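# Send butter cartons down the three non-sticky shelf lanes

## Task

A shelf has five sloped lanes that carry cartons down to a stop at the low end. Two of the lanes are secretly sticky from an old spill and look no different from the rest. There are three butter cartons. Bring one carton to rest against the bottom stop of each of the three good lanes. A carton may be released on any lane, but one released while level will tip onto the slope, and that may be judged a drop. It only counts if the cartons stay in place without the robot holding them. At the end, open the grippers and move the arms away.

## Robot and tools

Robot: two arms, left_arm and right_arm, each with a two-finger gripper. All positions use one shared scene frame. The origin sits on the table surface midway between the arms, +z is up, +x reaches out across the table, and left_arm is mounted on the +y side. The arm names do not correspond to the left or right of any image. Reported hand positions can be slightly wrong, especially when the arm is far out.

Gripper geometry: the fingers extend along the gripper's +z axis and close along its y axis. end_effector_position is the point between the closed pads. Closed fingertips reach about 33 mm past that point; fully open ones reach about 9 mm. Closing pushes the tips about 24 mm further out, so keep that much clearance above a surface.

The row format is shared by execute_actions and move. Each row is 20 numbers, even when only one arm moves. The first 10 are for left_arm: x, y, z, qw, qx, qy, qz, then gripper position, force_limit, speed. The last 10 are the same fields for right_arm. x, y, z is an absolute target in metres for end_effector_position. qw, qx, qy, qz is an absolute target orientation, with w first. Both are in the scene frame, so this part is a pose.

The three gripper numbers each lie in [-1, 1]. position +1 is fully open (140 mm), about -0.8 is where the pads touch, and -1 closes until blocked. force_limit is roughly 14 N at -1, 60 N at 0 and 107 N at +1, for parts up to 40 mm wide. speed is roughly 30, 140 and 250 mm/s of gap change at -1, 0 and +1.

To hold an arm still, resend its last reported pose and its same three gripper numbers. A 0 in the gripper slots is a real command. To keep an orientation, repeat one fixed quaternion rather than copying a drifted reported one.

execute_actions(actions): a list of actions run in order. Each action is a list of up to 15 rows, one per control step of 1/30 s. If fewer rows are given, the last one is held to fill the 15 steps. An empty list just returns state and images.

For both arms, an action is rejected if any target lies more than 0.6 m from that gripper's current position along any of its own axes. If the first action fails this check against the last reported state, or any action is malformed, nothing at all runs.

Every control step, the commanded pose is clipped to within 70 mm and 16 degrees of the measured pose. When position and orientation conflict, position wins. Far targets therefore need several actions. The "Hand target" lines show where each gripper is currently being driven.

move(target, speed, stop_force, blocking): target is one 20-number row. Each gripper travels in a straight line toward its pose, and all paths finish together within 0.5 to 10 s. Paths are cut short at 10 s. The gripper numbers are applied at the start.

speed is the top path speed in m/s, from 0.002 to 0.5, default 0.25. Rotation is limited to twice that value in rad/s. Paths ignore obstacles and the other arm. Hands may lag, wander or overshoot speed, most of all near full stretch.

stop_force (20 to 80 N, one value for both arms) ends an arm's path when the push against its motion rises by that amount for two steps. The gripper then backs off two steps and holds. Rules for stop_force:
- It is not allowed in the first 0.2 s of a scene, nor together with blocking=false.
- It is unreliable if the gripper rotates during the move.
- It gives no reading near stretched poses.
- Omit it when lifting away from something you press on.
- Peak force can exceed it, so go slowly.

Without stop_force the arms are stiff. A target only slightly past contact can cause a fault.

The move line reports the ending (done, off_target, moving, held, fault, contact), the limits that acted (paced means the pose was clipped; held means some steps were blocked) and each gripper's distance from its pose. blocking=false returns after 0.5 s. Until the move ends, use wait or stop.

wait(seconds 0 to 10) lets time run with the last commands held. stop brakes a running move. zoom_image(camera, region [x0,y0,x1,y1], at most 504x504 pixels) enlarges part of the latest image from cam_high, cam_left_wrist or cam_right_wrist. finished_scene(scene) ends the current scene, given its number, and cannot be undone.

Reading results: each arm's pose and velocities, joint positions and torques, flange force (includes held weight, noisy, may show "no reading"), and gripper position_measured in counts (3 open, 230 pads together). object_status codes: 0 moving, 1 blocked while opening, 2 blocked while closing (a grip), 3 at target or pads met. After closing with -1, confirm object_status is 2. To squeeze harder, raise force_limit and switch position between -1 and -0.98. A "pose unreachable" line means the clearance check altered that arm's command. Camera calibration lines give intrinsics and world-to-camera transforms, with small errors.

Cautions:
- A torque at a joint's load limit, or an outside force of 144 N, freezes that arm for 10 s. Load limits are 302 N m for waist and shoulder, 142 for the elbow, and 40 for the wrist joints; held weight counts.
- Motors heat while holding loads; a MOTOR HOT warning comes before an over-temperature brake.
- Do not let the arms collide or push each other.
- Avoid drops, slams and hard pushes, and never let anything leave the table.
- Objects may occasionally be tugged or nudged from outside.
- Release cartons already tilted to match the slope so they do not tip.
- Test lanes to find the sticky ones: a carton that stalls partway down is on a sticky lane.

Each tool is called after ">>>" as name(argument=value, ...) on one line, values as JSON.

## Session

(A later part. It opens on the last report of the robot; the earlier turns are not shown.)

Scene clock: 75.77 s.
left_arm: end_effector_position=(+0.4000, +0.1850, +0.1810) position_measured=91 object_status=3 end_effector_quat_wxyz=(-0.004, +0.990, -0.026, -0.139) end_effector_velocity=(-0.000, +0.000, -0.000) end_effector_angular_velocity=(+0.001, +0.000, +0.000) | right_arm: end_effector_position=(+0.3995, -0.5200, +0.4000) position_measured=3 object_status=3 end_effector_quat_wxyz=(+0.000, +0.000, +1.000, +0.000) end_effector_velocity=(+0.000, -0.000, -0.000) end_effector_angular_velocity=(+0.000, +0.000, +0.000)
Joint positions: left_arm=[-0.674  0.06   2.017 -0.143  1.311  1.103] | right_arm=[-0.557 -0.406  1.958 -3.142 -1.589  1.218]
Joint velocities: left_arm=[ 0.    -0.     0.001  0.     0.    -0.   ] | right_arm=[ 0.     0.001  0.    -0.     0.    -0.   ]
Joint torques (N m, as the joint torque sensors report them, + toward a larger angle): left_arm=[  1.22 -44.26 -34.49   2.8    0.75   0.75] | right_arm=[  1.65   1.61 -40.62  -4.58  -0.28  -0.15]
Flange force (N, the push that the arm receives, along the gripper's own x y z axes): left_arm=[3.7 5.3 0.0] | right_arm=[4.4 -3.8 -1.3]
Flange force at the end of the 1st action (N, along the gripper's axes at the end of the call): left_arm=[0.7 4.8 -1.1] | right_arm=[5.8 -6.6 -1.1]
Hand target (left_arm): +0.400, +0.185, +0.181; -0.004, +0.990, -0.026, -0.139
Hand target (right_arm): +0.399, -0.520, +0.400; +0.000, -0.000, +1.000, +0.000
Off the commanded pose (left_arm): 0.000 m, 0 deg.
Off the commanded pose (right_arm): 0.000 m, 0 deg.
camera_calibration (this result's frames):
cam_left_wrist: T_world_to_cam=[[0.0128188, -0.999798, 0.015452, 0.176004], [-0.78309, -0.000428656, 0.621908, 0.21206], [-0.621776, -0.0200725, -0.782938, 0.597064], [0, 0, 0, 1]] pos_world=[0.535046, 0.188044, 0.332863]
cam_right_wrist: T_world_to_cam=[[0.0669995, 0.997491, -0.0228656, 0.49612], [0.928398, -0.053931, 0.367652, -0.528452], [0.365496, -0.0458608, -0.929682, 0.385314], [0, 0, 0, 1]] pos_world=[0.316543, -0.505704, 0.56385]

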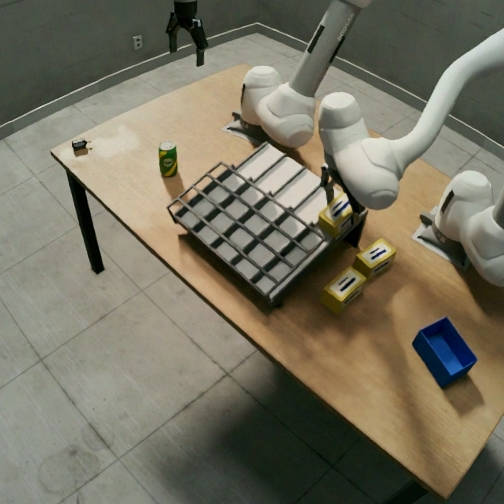

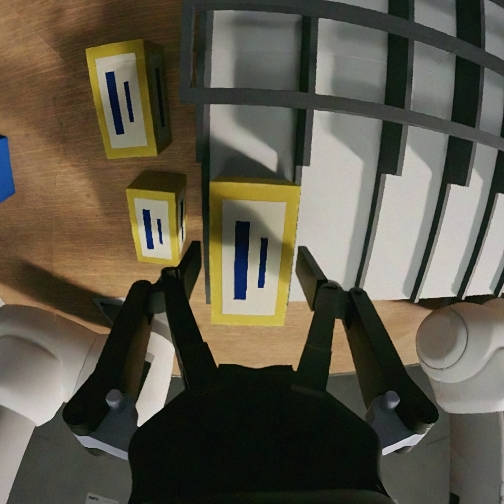

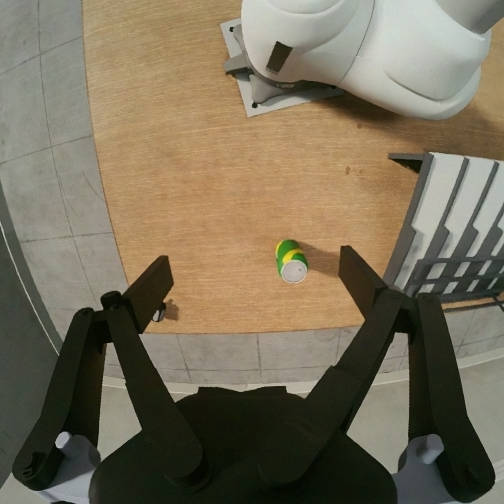

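>>> execute_actions(actions=[[[0.4,0.185,0.1815,-0.0036,0.99,-0.026,-0.139,-1,-0.3,0,0.3995,-0.52,0.4,0,0,1,0,1,0,0]]])

>>> move(target=[0.4,0.185,0.207,-0.0036,0.99,-0.026,-0.139,-1,-0.3,0,0.3995,-0.52,0.4,0,0,1,0,1,0,0], speed=0.08)

>>> move(target=[0.396,0.099,0.207,-0.0036,0.99,-0.026,-0.139,-1,-0.3,0,0.3995,-0.52,0.4,0,0,1,0,1,0,0], speed=0.15)

Scene clock: 78.90 s.
left_arm: end_effector_position=(+0.4001, +0.1849, +0.1816) position_measured=136 object_status=2 end_effector_quat_wxyz=(-0.003, +0.990, -0.026, -0.139) end_effector_velocity=(-0.001, +0.000, -0.000) end_effector_angular_velocity=(+0.001, +0.001, -0.001) | right_arm: end_effector_position=(+0.3995, -0.5200, +0.4000) position_measured=3 object_status=3 end_effector_quat_wxyz=(-0.000, +0.000, +1.000, +0.000) end_effector_velocity=(-0.000, -0.000, -0.000) end_effector_angular_velocity=(-0.000, +0.001, +0.000)
Joint positions: left_arm=[-0.674  0.059  2.016 -0.143  1.312  1.103] | right_arm=[-0.557 -0.406  1.958 -3.142 -1.589  1.218]
Joint velocities: left_arm=[-0.    -0.     0.001  0.     0.     0.001] | right_arm=[ 0.     0.     0.001 -0.001  0.    -0.   ]
Joint torques (N m, as the joint torque sensors report them, + toward a larger angle): left_arm=[  3.73 -37.22 -23.9    6.08   2.08   0.41] | right_arm=[  1.15   1.53 -39.95  -4.37  -0.5   -0.17]
Flange force (N, the push that the arm receives, along the gripper's own x y z axes): left_arm=[2.4 13.6 -15.2] | right_arm=[3.1 -2.4 -2.0]
Hand target (left_arm): +0.400, +0.185, +0.181; -0.004, +0.990, -0.026, -0.139
Hand target (right_arm): +0.399, -0.520, +0.400; +0.000, +0.000, +1.000, +0.000
Off the commanded pose (left_arm): 0.000 m, 0 deg.
Off the commanded pose (right_arm): 0.000 m, 0 deg.
camera_calibration (this result's frames):
cam_left_wrist: T_world_to_cam=[[0.0128184, -0.999795, 0.0156729, 0.175863], [-0.783219, -0.00029513, 0.621746, 0.21181], [-0.621614, -0.0202451, -0.783062, 0.597597], [0, 0, 0, 1]] pos_world=[0.535114, 0.187988, 0.333507]
cam_right_wrist: T_world_to_cam=[[0.0669995, 0.997491, -0.0228653, 0.49612], [0.928398, -0.053931, 0.367652, -0.528452], [0.365496, -0.0458606, -0.929682, 0.385315], [0, 0, 0, 1]] pos_world=[0.316543, -0.505704, 0.56385]

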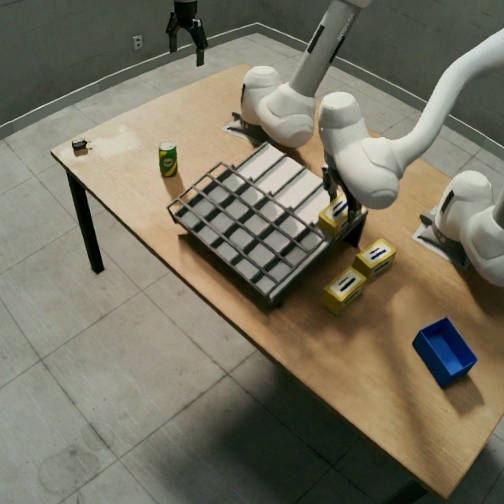

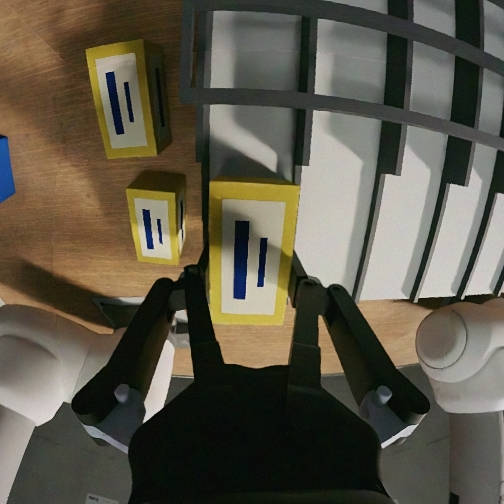

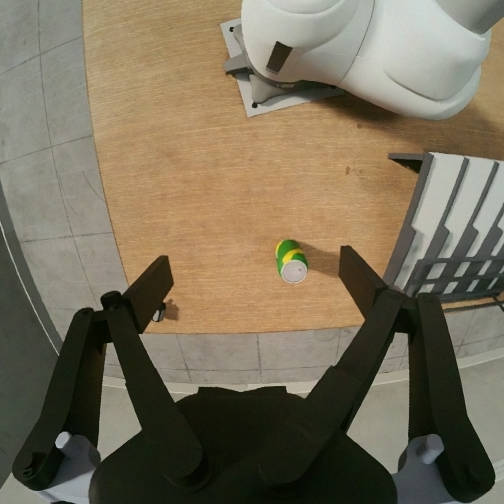

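Scene clock: 79.63 s.
left_arm: end_effector_position=(+0.4000, +0.1850, +0.2070) position_measured=136 object_status=2 end_effector_quat_wxyz=(-0.004, +0.990, -0.026, -0.139) end_effector_velocity=(-0.000, -0.000, +0.000) end_effector_angular_velocity=(+0.000, +0.001, -0.001) | right_arm: end_effector_position=(+0.3995, -0.5200, +0.4000) position_measured=3 object_status=3 end_effector_quat_wxyz=(+0.000, +0.000, +1.000, +0.000) end_effector_velocity=(+0.000, +0.000, -0.000) end_effector_angular_velocity=(+0.001, -0.001, +0.000)
Joint positions: left_arm=[-0.674  0.038  1.987 -0.141  1.362  1.095] | right_arm=[-0.557 -0.406  1.958 -3.142 -1.589  1.218]
Joint velocities: left_arm=[-0.001 -0.     0.    -0.     0.001 -0.   ] | right_arm=[ 0.    -0.     0.     0.001  0.    -0.   ]
Joint torques (N m, as the joint torque sensors report them, + toward a larger angle): left_arm=[  0.57 -43.19 -37.34   2.61   1.15   0.83] | right_arm=[  1.74   2.63 -40.61  -4.5   -0.49  -0.1 ]
Flange force (N, the push that the arm receives, along the gripper's own x y z axes): left_arm=[2.6 3.3 3.2] | right_arm=[6.3 -3.7 -1.1]
Hand target (left_arm): +0.400, +0.185, +0.207; -0.004, +0.990, -0.026, -0.139
Hand target (right_arm): +0.399, -0.520, +0.400; +0.000, -0.000, +1.000, +0.000
Off the commanded pose (left_arm): 0.000 m, 0 deg.
Off the commanded pose (right_arm): 0.000 m, 0 deg.
move: done
camera_calibration (this result's frames):
cam_left_wrist: T_world_to_cam=[[0.0128433, -0.999799, 0.0154178, 0.17561], [-0.783069, -0.000468444, 0.621934, 0.195895], [-0.621802, -0.0200609, -0.782918, 0.617394], [0, 0, 0, 1]] pos_world=[0.535041, 0.188052, 0.358827]
cam_right_wrist: T_world_to_cam=[[0.0669994, 0.997491, -0.0228654, 0.49612], [0.928398, -0.0539309, 0.367652, -0.528452], [0.365497, -0.0458607, -0.929682, 0.385314], [0, 0, 0, 1]] pos_world=[0.316543, -0.505704, 0.56385]

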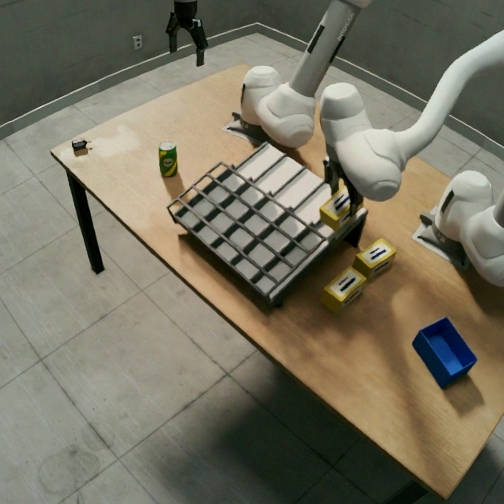

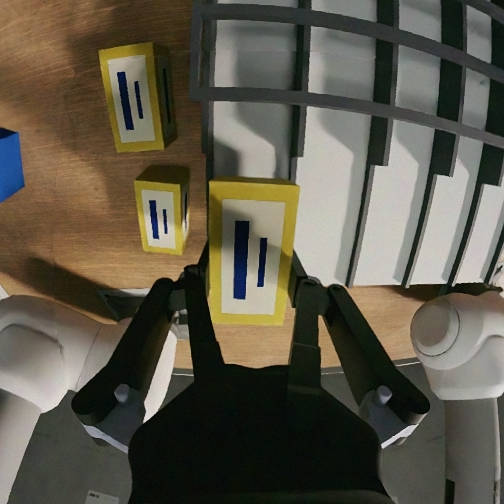

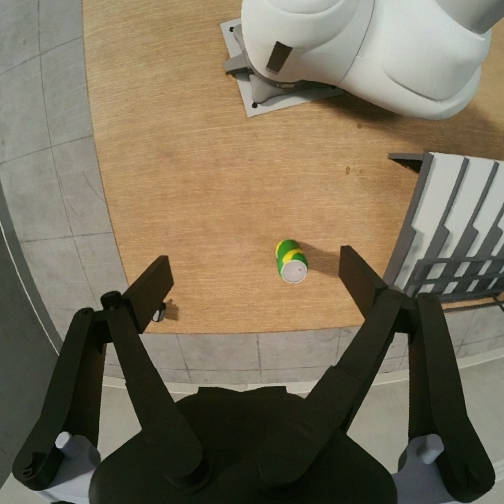

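Scene clock: 80.57 s.
left_arm: end_effector_position=(+0.3960, +0.0991, +0.2070) position_measured=136 object_status=2 end_effector_quat_wxyz=(-0.004, +0.990, -0.026, -0.139) end_effector_velocity=(+0.000, +0.000, -0.000) end_effector_angular_velocity=(+0.000, +0.000, +0.002) | right_arm: end_effector_position=(+0.3995, -0.5200, +0.4000) position_measured=3 object_status=3 end_effector_quat_wxyz=(+0.000, +0.000, +1.000, +0.000) end_effector_velocity=(-0.000, +0.000, -0.000) end_effector_angular_velocity=(+0.000, +0.001, +0.001)
Joint positions: left_arm=[-0.804  0.106  1.913 -0.172  1.349  0.976] | right_arm=[-0.557 -0.406  1.958 -3.142 -1.589  1.218]
Joint velocities: left_arm=[ 0.001  0.     0.    -0.    -0.    -0.001] | right_arm=[ 0.     0.     0.001 -0.    -0.    -0.   ]
Joint torques (N m, as the joint torque sensors report them, + toward a larger angle): left_arm=[  2.16 -49.8  -37.51   2.98   1.14   0.64] | right_arm=[  1.86   1.4  -40.88  -4.57  -0.33   0.02]
Flange force (N, the push that the arm receives, along the gripper's own x y z axes): left_arm=[-0.4 4.7 3.9] | right_arm=[4.7 -4.9 -0.6]
Hand target (left_arm): +0.396, +0.099, +0.207; -0.004, +0.990, -0.026, -0.139
Hand target (right_arm): +0.399, -0.520, +0.400; +0.000, -0.000, +1.000, +0.000
Off the commanded pose (left_arm): 0.000 m, 0 deg.
Off the commanded pose (right_arm): 0.000 m, 0 deg.
move: done
camera_calibration (this result's frames):
cam_left_wrist: T_world_to_cam=[[0.0128299, -0.999799, 0.0154273, 0.0897411], [-0.783139, -0.000454265, 0.621847, 0.192751], [-0.621714, -0.0200599, -0.782987, 0.613207], [0, 0, 0, 1]] pos_world=[0.53104, 0.102111, 0.358887]
cam_right_wrist: T_world_to_cam=[[0.0669996, 0.997491, -0.0228655, 0.49612], [0.928398, -0.0539311, 0.367652, -0.528452], [0.365497, -0.0458608, -0.929682, 0.385314], [0, 0, 0, 1]] pos_world=[0.316543, -0.505704, 0.56385]

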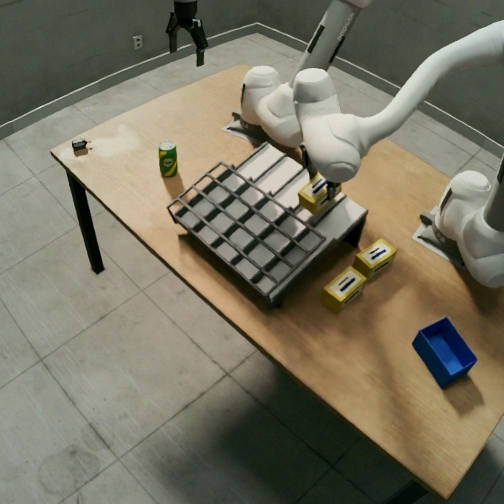

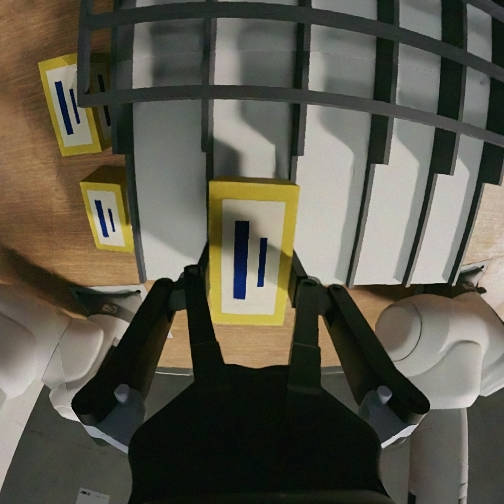

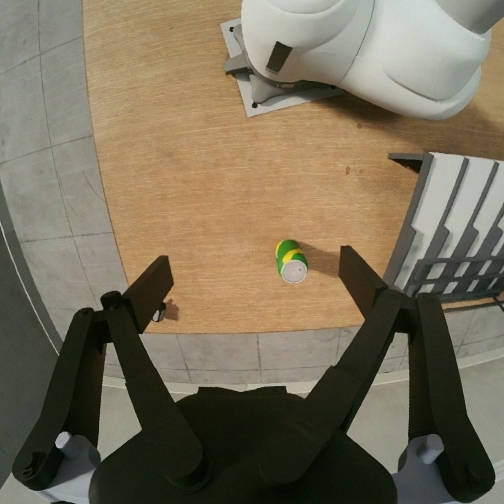

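>>> move(target=[0.397,0.099,0.183,-0.0036,0.99,-0.026,-0.139,-1,-0.3,0,0.3995,-0.52,0.4,0,0,1,0,1,0,0], speed=0.04)

>>> execute_actions(actions=[[[0.397,0.099,0.183,-0.0036,0.99,-0.026,-0.139,0.3,-0.3,0,0.3995,-0.52,0.4,0,0,1,0,1,0,0]]])

Scene clock: 82.93 s.
left_arm: end_effector_position=(+0.3970, +0.0990, +0.1830) position_measured=136 object_status=2 end_effector_quat_wxyz=(-0.004, +0.990, -0.026, -0.139) end_effector_velocity=(+0.000, -0.000, +0.000) end_effector_angular_velocity=(-0.000, -0.001, +0.000) | right_arm: end_effector_position=(+0.3995, -0.5200, +0.4000) position_measured=3 object_status=3 end_effector_quat_wxyz=(+0.000, +0.000, +1.000, +0.000) end_effector_velocity=(-0.000, -0.000, -0.000) end_effector_angular_velocity=(-0.000, +0.000, -0.000)
Joint positions: left_arm=[-0.803  0.127  1.938 -0.174  1.305  0.985] | right_arm=[-0.557 -0.406  1.958 -3.142 -1.589  1.218]
Joint velocities: left_arm=[-0.     0.    -0.001  0.    -0.    -0.001] | right_arm=[-0. -0.  0. -0. -0.  0.]
Joint torques (N m, as the joint torque sensors report them, + toward a larger angle): left_arm=[  1.   -52.49 -36.66   2.61   1.02   0.81] | right_arm=[  1.49   2.12 -40.7   -4.42  -0.39  -0.2 ]
Flange force (N, the push that the arm receives, along the gripper's own x y z axes): left_arm=[2.7 4.6 3.7] | right_arm=[5.2 -2.9 -1.0]
Hand target (left_arm): +0.397, +0.099, +0.183; -0.004, +0.990, -0.026, -0.139
Hand target (right_arm): +0.399, -0.520, +0.400; +0.000, +0.000, +1.000, +0.000
Off the commanded pose (left_arm): 0.000 m, 0 deg.
Off the commanded pose (right_arm): 0.000 m, 0 deg.
move: done
camera_calibration (this result's frames):
cam_left_wrist: T_world_to_cam=[[0.0128004, -0.999798, 0.0154767, 0.0900236], [-0.7831, -0.000399169, 0.621895, 0.208423], [-0.621764, -0.0200803, -0.782947, 0.595058], [0, 0, 0, 1]] pos_world=[0.532049, 0.102038, 0.334888]
cam_right_wrist: T_world_to_cam=[[0.0669993, 0.997491, -0.0228655, 0.49612], [0.928398, -0.0539309, 0.367652, -0.528452], [0.365496, -0.0458607, -0.929682, 0.385315], [0, 0, 0, 1]] pos_world=[0.316543, -0.505704, 0.56385]

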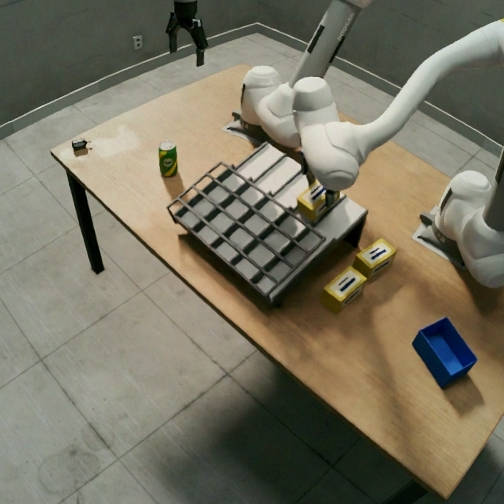

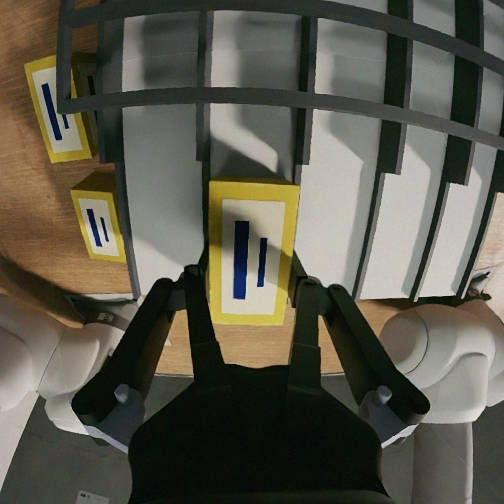

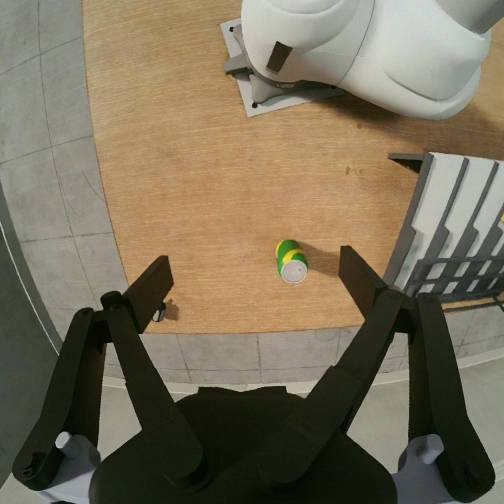

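Scene clock: 83.43 s.
left_arm: end_effector_position=(+0.3970, +0.0990, +0.1830) position_measured=91 object_status=3 end_effector_quat_wxyz=(-0.004, +0.990, -0.026, -0.139) end_effector_velocity=(-0.000, +0.000, -0.000) end_effector_angular_velocity=(+0.001, +0.000, +0.001) | right_arm: end_effector_position=(+0.3995, -0.5200, +0.4000) position_measured=3 object_status=3 end_effector_quat_wxyz=(+0.000, +0.000, +1.000, +0.000) end_effector_velocity=(+0.000, -0.000, +0.000) end_effector_angular_velocity=(-0.000, -0.001, +0.000)
Joint positions: left_arm=[-0.803  0.127  1.938 -0.174  1.305  0.985] | right_arm=[-0.557 -0.406  1.958 -3.142 -1.589  1.218]
Joint velocities: left_arm=[ 0.     0.     0.    -0.    -0.    -0.001] | right_arm=[ 0. -0. -0.  0.  0.  0.]
Joint torques (N m, as the joint torque sensors report them, + toward a larger angle): left_arm=[ -0.11 -47.97 -35.62   3.     0.74   0.74] | right_arm=[  1.74   1.26 -40.29  -4.49  -0.43   0.12]
Flange force (N, the push that the arm receives, along the gripper's own x y z axes): left_arm=[-1.3 0.1 -0.4] | right_arm=[4.0 -5.0 -1.8]
Hand target (left_arm): +0.397, +0.099, +0.183; -0.004, +0.990, -0.026, -0.139
Hand target (right_arm): +0.399, -0.520, +0.400; +0.000, -0.000, +1.000, +0.000
Off the commanded pose (left_arm): 0.000 m, 0 deg.
Off the commanded pose (right_arm): 0.000 m, 0 deg.
camera_calibration (this result's frames):
cam_left_wrist: T_world_to_cam=[[0.0128207, -0.999798, 0.0154909, 0.0900094], [-0.783089, -0.000405904, 0.621909, 0.20842], [-0.621777, -0.0201041, -0.782936, 0.595051], [0, 0, 0, 1]] pos_world=[0.532047, 0.102039, 0.334874]
cam_right_wrist: T_world_to_cam=[[0.0669995, 0.997491, -0.0228655, 0.49612], [0.928398, -0.053931, 0.367652, -0.528452], [0.365497, -0.0458608, -0.929682, 0.385314], [0, 0, 0, 1]] pos_world=[0.316543, -0.505704, 0.56385]

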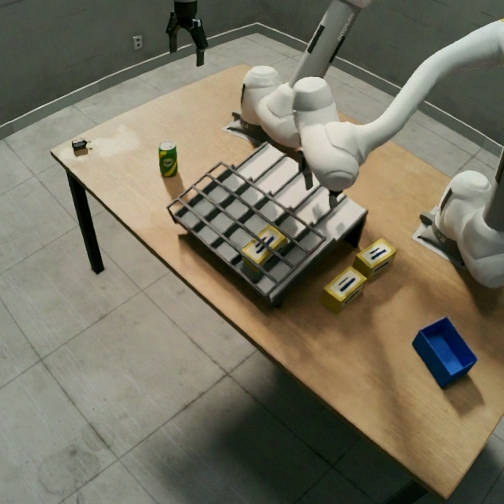

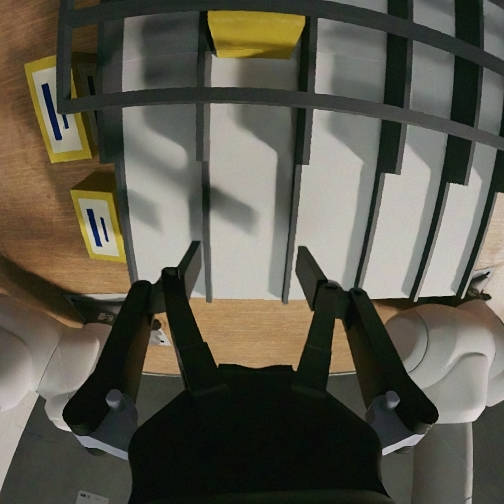

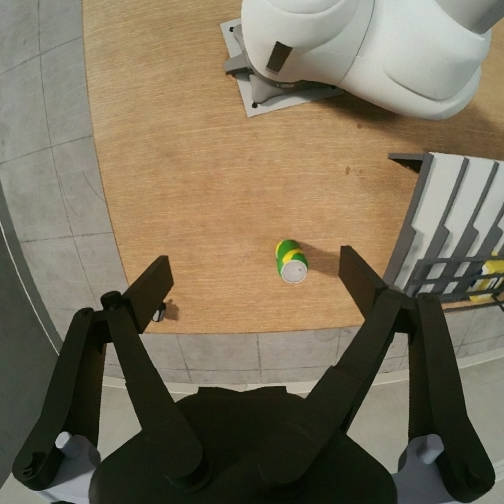

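>>> move(target=[0.39,0.14,0.25,0,0.997,-0.05,-0.06,0.3,-0.3,0,0.3995,-0.52,0.4,0,0,1,0,1,0,0])

>>> move(target=[0.356,0.317,0.2,0,0.997,-0.078,0,0.2,-0.3,0,0.3995,-0.52,0.4,0,0,1,0,1,0,0])

>>> move(target=[0.356,0.317,0.11,0,0.997,-0.078,0,0.2,-0.3,0,0.3995,-0.52,0.4,0,0,1,0,1,0,0], speed=0.15)

Scene clock: 87.27 s.
left_arm: end_effector_position=(+0.3900, +0.1400, +0.2499) position_measured=91 object_status=3 end_effector_quat_wxyz=(+0.000, +0.997, -0.050, -0.060) end_effector_velocity=(-0.000, -0.000, -0.000) end_effector_angular_velocity=(+0.000, +0.000, +0.001) | right_arm: end_effector_position=(+0.3995, -0.5200, +0.4000) position_measured=3 object_status=3 end_effector_quat_wxyz=(+0.000, +0.000, +1.000, +0.000) end_effector_velocity=(+0.000, +0.000, -0.000) end_effector_angular_velocity=(+0.001, +0.001, -0.000)
Joint positions: left_arm=[-0.812 -0.045  1.966 -0.076  1.316  0.981] | right_arm=[-0.557 -0.406  1.958 -3.142 -1.589  1.218]
Joint velocities: left_arm=[-0.001 -0.     0.    -0.     0.    -0.001] | right_arm=[-0.     0.     0.001  0.001 -0.     0.   ]
Joint torques (N m, as the joint torque sensors report them, + toward a larger angle): left_arm=[  0.86 -35.51 -37.78   3.26   0.3    0.41] | right_arm=[  2.7    1.21 -40.09  -4.46  -0.46  -0.06]
Flange force (N, the push that the arm receives, along the gripper's own x y z axes): left_arm=[1.8 4.3 -0.6] | right_arm=[4.4 -7.6 -2.0]
Hand target (left_arm): +0.390, +0.140, +0.250; +0.000, +0.997, -0.050, -0.060
Hand target (right_arm): +0.399, -0.520, +0.400; +0.000, -0.000, +1.000, +0.000
Off the commanded pose (left_arm): 0.000 m, 0 deg.
Off the commanded pose (right_arm): 0.000 m, 0 deg.
move: done
camera_calibration (this result's frames):
cam_left_wrist: T_world_to_cam=[[-0.0375609, -0.998796, 0.0315651, 0.14557], [-0.870091, 0.0482229, 0.490526, 0.221338], [-0.491457, -0.00903991, -0.870855, 0.613451], [0, 0, 0, 1]] pos_world=[0.499537, 0.140266, 0.42106]
cam_right_wrist: T_world_to_cam=[[0.0669996, 0.997491, -0.0228655, 0.49612], [0.928398, -0.053931, 0.367652, -0.528452], [0.365496, -0.0458609, -0.929682, 0.385314], [0, 0, 0, 1]] pos_world=[0.316543, -0.505704, 0.56385]

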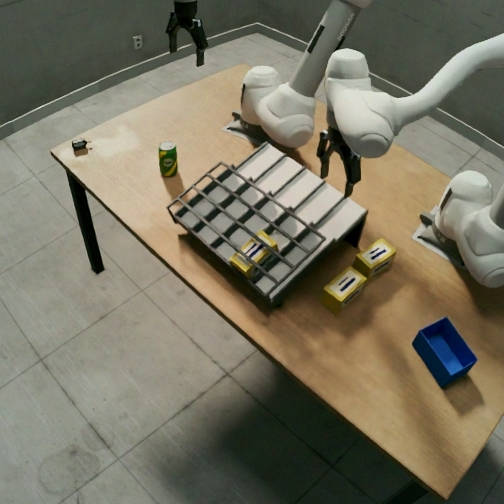

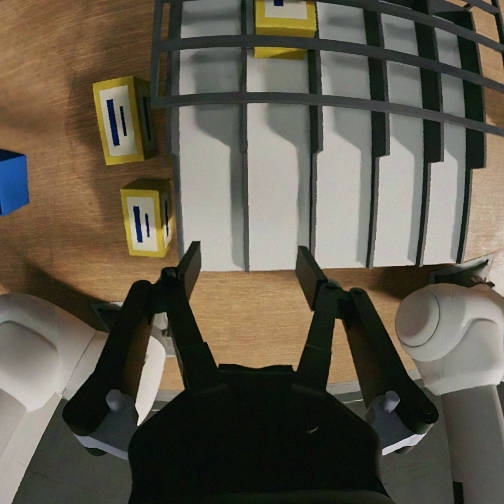

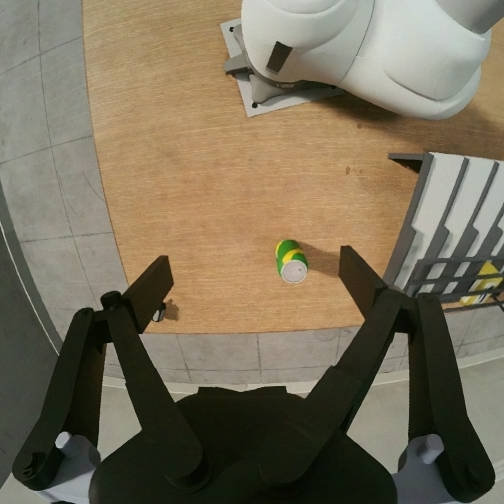

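Scene clock: 88.40 s.
left_arm: end_effector_position=(+0.3560, +0.3169, +0.1999) position_measured=104 object_status=3 end_effector_quat_wxyz=(+0.000, +0.997, -0.078, -0.000) end_effector_velocity=(-0.001, -0.000, -0.000) end_effector_angular_velocity=(-0.000, +0.002, +0.000) | right_arm: end_effector_position=(+0.3995, -0.5200, +0.4000) position_measured=3 object_status=3 end_effector_quat_wxyz=(-0.000, +0.000, +1.000, +0.000) end_effector_velocity=(-0.001, +0.000, -0.001) end_effector_angular_velocity=(+0.001, +0.003, +0.000)
Joint positions: left_arm=[-0.553 -0.279  2.247 -0.     1.174  1.273] | right_arm=[-0.557 -0.406  1.958 -3.142 -1.589  1.218]
Joint velocities: left_arm=[-0.     0.     0.001 -0.001  0.001  0.   ] | right_arm=[-0.     0.001  0.002 -0.    -0.    -0.   ]
Joint torques (N m, as the joint torque sensors report them, + toward a larger angle): left_arm=[ -0.35 -10.91 -37.76   3.2    0.17   0.62] | right_arm=[  2.18   1.27 -39.98  -4.56  -0.49  -0.18]
Flange force (N, the push that the arm receives, along the gripper's own x y z axes): left_arm=[2.8 1.5 0.4] | right_arm=[3.7 -5.6 -2.0]
Hand target (left_arm): +0.356, +0.317, +0.200; +0.000, +0.997, -0.078, -0.000
Hand target (right_arm): +0.399, -0.520, +0.400; +0.000, -0.000, +1.000, +0.000
Off the commanded pose (left_arm): 0.000 m, 0 deg.
Off the commanded pose (right_arm): 0.000 m, 0 deg.
move: done
camera_calibration (this result's frames):
cam_left_wrist: T_world_to_cam=[[-0.0973904, -0.994701, 0.0329274, 0.342271], [-0.918193, 0.102565, 0.382625, 0.229215], [-0.383975, 0.00703031, -0.923317, 0.522023], [0, 0, 0, 1]] pos_world=[0.444241, 0.313278, 0.383019]
cam_right_wrist: T_world_to_cam=[[0.0669995, 0.997491, -0.0228656, 0.49612], [0.928398, -0.0539309, 0.367652, -0.528452], [0.365496, -0.0458609, -0.929682, 0.385314], [0, 0, 0, 1]] pos_world=[0.316543, -0.505704, 0.56385]

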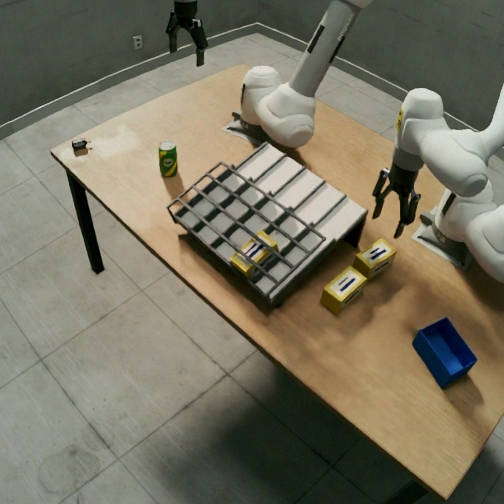

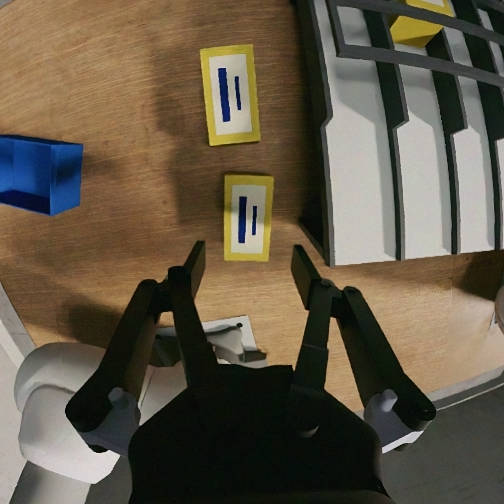

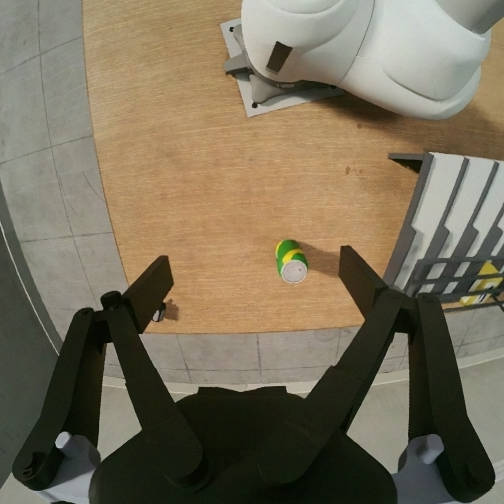

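Scene clock: 89.33 s.
left_arm: end_effector_position=(+0.3560, +0.3170, +0.1101) position_measured=104 object_status=3 end_effector_quat_wxyz=(+0.000, +0.997, -0.078, +0.000) end_effector_velocity=(+0.000, -0.000, +0.000) end_effector_angular_velocity=(+0.000, -0.001, -0.001) | right_arm: end_effector_position=(+0.3995, -0.5200, +0.4000) position_measured=3 object_status=3 end_effector_quat_wxyz=(-0.000, +0.000, +1.000, +0.000) end_effector_velocity=(+0.000, -0.000, -0.000) end_effector_angular_velocity=(+0.000, +0.000, -0.000)
Joint positions: left_arm=[-0.553 -0.185  2.364 -0.     0.963  1.273] | right_arm=[-0.557 -0.406  1.958 -3.142 -1.589  1.218]
Joint velocities: left_arm=[-0.     0.    -0.001  0.001  0.     0.001] | right_arm=[-0.  0. -0.  0.  0. -0.]
Joint torques (N m, as the joint torque sensors report them, + toward a larger angle): left_arm=[  0.82 -16.21 -34.12   2.9    0.3    0.94] | right_arm=[  2.17   1.19 -40.6   -4.54  -0.43  -0.02]
Flange force (N, the push that the arm receives, along the gripper's own x y z axes): left_arm=[1.0 5.3 1.9] | right_arm=[4.3 -6.0 -1.0]
Hand target (left_arm): +0.356, +0.317, +0.110; +0.000, +0.997, -0.078, -0.000
Hand target (right_arm): +0.399, -0.520, +0.400; +0.000, +0.000, +1.000, +0.000
Off the commanded pose (left_arm): 0.000 m, 0 deg.
Off the commanded pose (right_arm): 0.000 m, 0 deg.
move: done
camera_calibration (this result's frames):
cam_left_wrist: T_world_to_cam=[[-0.0975182, -0.994694, 0.0327863, 0.34536], [-0.918259, 0.102631, 0.38245, 0.263594], [-0.383785, 0.0071895, -0.923394, 0.438921], [0, 0, 0, 1]] pos_world=[0.444177, 0.313319, 0.293162]
cam_right_wrist: T_world_to_cam=[[0.0669995, 0.997491, -0.0228656, 0.49612], [0.928398, -0.0539309, 0.367652, -0.528452], [0.365496, -0.0458609, -0.929682, 0.385314], [0, 0, 0, 1]] pos_world=[0.316543, -0.505704, 0.56385]

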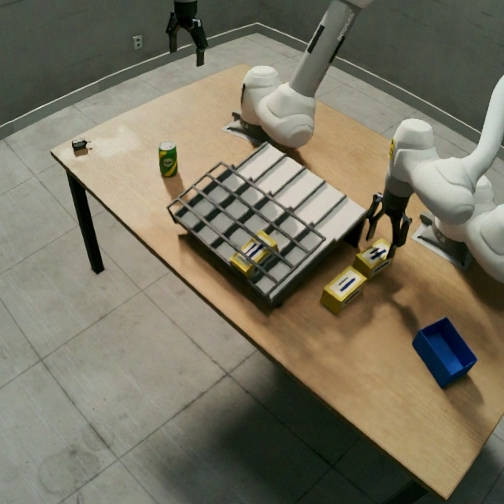

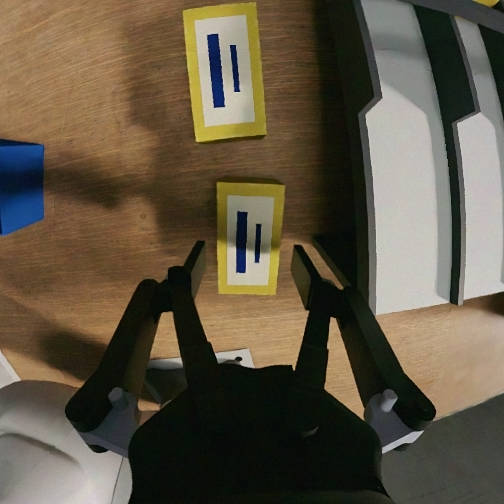

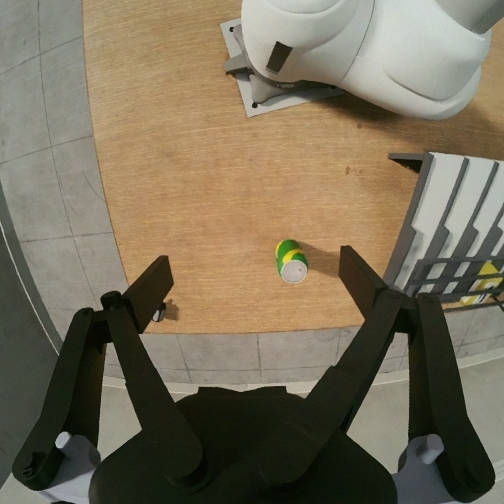

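>>> move(target=[0.356,0.317,0.05,0,0.997,-0.078,0,0.2,-0.3,0,0.3995,-0.52,0.4,0,0,1,0,1,0,0], speed=0.06, stop_force=30)

>>> execute_actions(actions=[[[0.356,0.317,0.05,0,0.997,-0.078,0,-1,-0.3,0,0.3995,-0.52,0.4,0,0,1,0,1,0,0]]])

Scene clock: 93.30 s.
left_arm: end_effector_position=(+0.3560, +0.3170, +0.0501) position_measured=104 object_status=3 end_effector_quat_wxyz=(+0.000, +0.997, -0.078, +0.000) end_effector_velocity=(-0.000, -0.000, -0.000) end_effector_angular_velocity=(-0.000, +0.000, -0.000) | right_arm: end_effector_position=(+0.3995, -0.5200, +0.4000) position_measured=3 object_status=3 end_effector_quat_wxyz=(-0.000, +0.000, +1.000, -0.000) end_effector_velocity=(-0.000, -0.001, -0.000) end_effector_angular_velocity=(-0.001, +0.001, +0.000)
Joint positions: left_arm=[-0.553 -0.095  2.431 -0.     0.806  1.273] | right_arm=[-0.557 -0.406  1.958 -3.142 -1.589  1.218]
Joint velocities: left_arm=[-0.  0.  0. -0. -0.  0.] | right_arm=[-0.     0.     0.001 -0.002  0.    -0.   ]
Joint torques (N m, as the joint torque sensors report them, + toward a larger angle): left_arm=[  0.37 -21.97 -29.4    2.49   0.49   0.81] | right_arm=[  1.82   1.34 -40.64  -4.49  -0.39  -0.24]
Flange force (N, the push that the arm receives, along the gripper's own x y z axes): left_arm=[3.2 4.2 3.7] | right_arm=[4.1 -4.1 -1.1]
Hand target (left_arm): +0.356, +0.317, +0.050; +0.000, +0.997, -0.078, -0.000
Hand target (right_arm): +0.399, -0.520, +0.400; +0.000, -0.000, +1.000, +0.000
Off the commanded pose (left_arm): 0.000 m, 0 deg.
Off the commanded pose (right_arm): 0.000 m, 0 deg.
move: done
camera_calibration (this result's frames):
cam_left_wrist: T_world_to_cam=[[-0.0973795, -0.994707, 0.0328034, 0.347292], [-0.918251, 0.102509, 0.382501, 0.286572], [-0.383838, 0.00712595, -0.923373, 0.383532], [0, 0, 0, 1]] pos_world=[0.444179, 0.313344, 0.233137]
cam_right_wrist: T_world_to_cam=[[0.0669994, 0.997491, -0.0228673, 0.496121], [0.928399, -0.0539303, 0.367652, -0.528451], [0.365496, -0.0458624, -0.929682, 0.385314], [0, 0, 0, 1]] pos_world=[0.316543, -0.505704, 0.56385]

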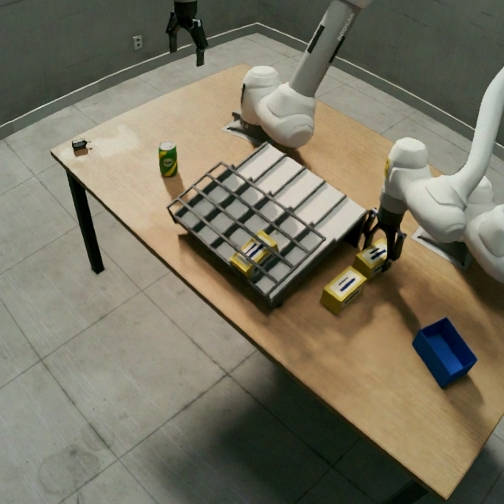

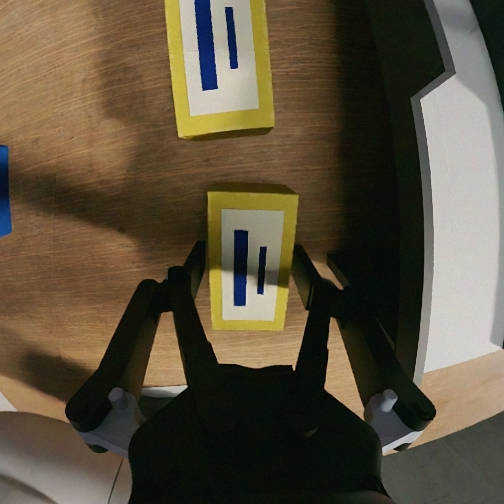

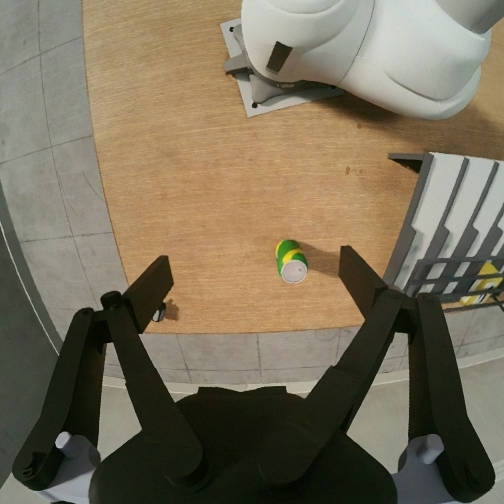

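Scene clock: 93.80 s.
left_arm: end_effector_position=(+0.3560, +0.3170, +0.0500) position_measured=136 object_status=2 end_effector_quat_wxyz=(+0.000, +0.997, -0.078, +0.000) end_effector_velocity=(-0.001, -0.000, -0.000) end_effector_angular_velocity=(+0.000, +0.001, -0.002) | right_arm: end_effector_position=(+0.3995, -0.5200, +0.4000) position_measured=3 object_status=3 end_effector_quat_wxyz=(-0.000, +0.000, +1.000, -0.000) end_effector_velocity=(+0.000, +0.000, -0.000) end_effector_angular_velocity=(+0.000, +0.000, +0.000)
Joint positions: left_arm=[-0.553 -0.095  2.431 -0.     0.806  1.273] | right_arm=[-0.557 -0.406  1.958 -3.142 -1.589  1.218]
Joint velocities: left_arm=[-0.001  0.001  0.    -0.     0.     0.001] | right_arm=[-0.  0.  0.  0.  0. -0.]
Joint torques (N m, as the joint torque sensors report them, + toward a larger angle): left_arm=[  2.52 -10.07 -19.17   2.37  -1.34   0.72] | right_arm=[  1.9    1.55 -40.13  -4.55  -0.41  -0.13]
Flange force (N, the push that the arm receives, along the gripper's own x y z axes): left_arm=[-4.5 8.9 -31.9] | right_arm=[4.0 -4.8 -1.9]
Hand target (left_arm): +0.356, +0.317, +0.050; +0.000, +0.997, -0.078, -0.000
Hand target (right_arm): +0.399, -0.520, +0.400; +0.000, -0.000, +1.000, +0.000
Off the commanded pose (left_arm): 0.000 m, 0 deg.
Off the commanded pose (right_arm): 0.000 m, 0 deg.
camera_calibration (this result's frames):
cam_left_wrist: T_world_to_cam=[[-0.0972854, -0.994715, 0.0328128, 0.34725], [-0.91827, 0.102426, 0.382477, 0.286643], [-0.383817, 0.00707837, -0.923382, 0.383531], [0, 0, 0, 1]] pos_world=[0.444204, 0.313341, 0.233117]
cam_right_wrist: T_world_to_cam=[[0.0669993, 0.997491, -0.0228673, 0.496121], [0.928399, -0.0539302, 0.367652, -0.528451], [0.365496, -0.0458623, -0.929682, 0.385314], [0, 0, 0, 1]] pos_world=[0.316543, -0.505704, 0.56385]

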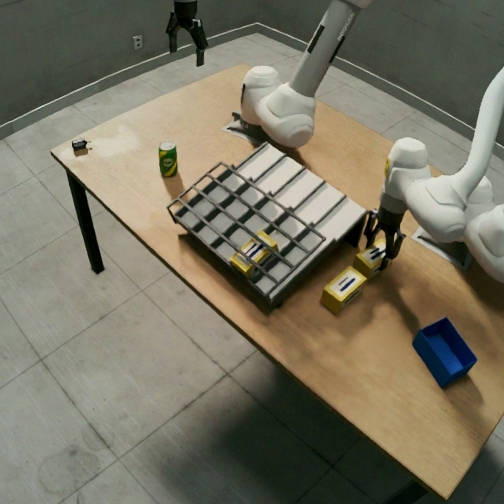

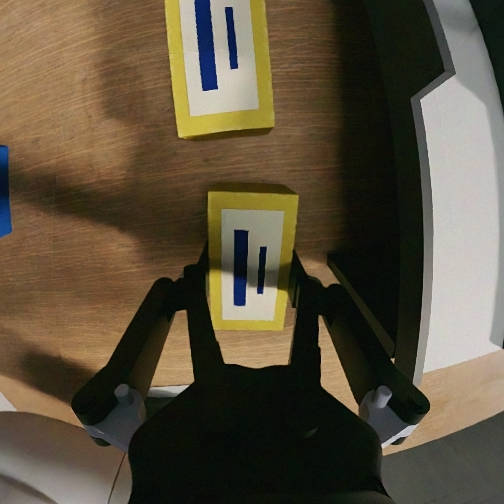

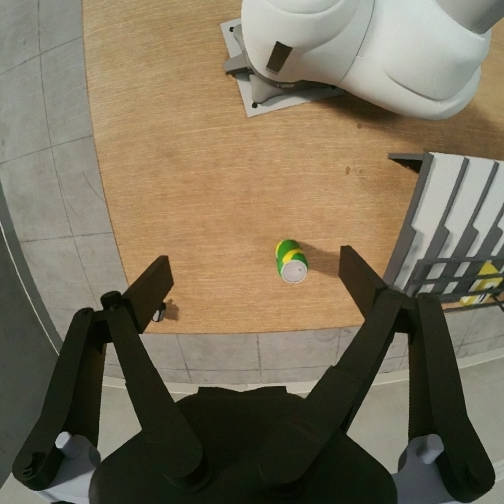

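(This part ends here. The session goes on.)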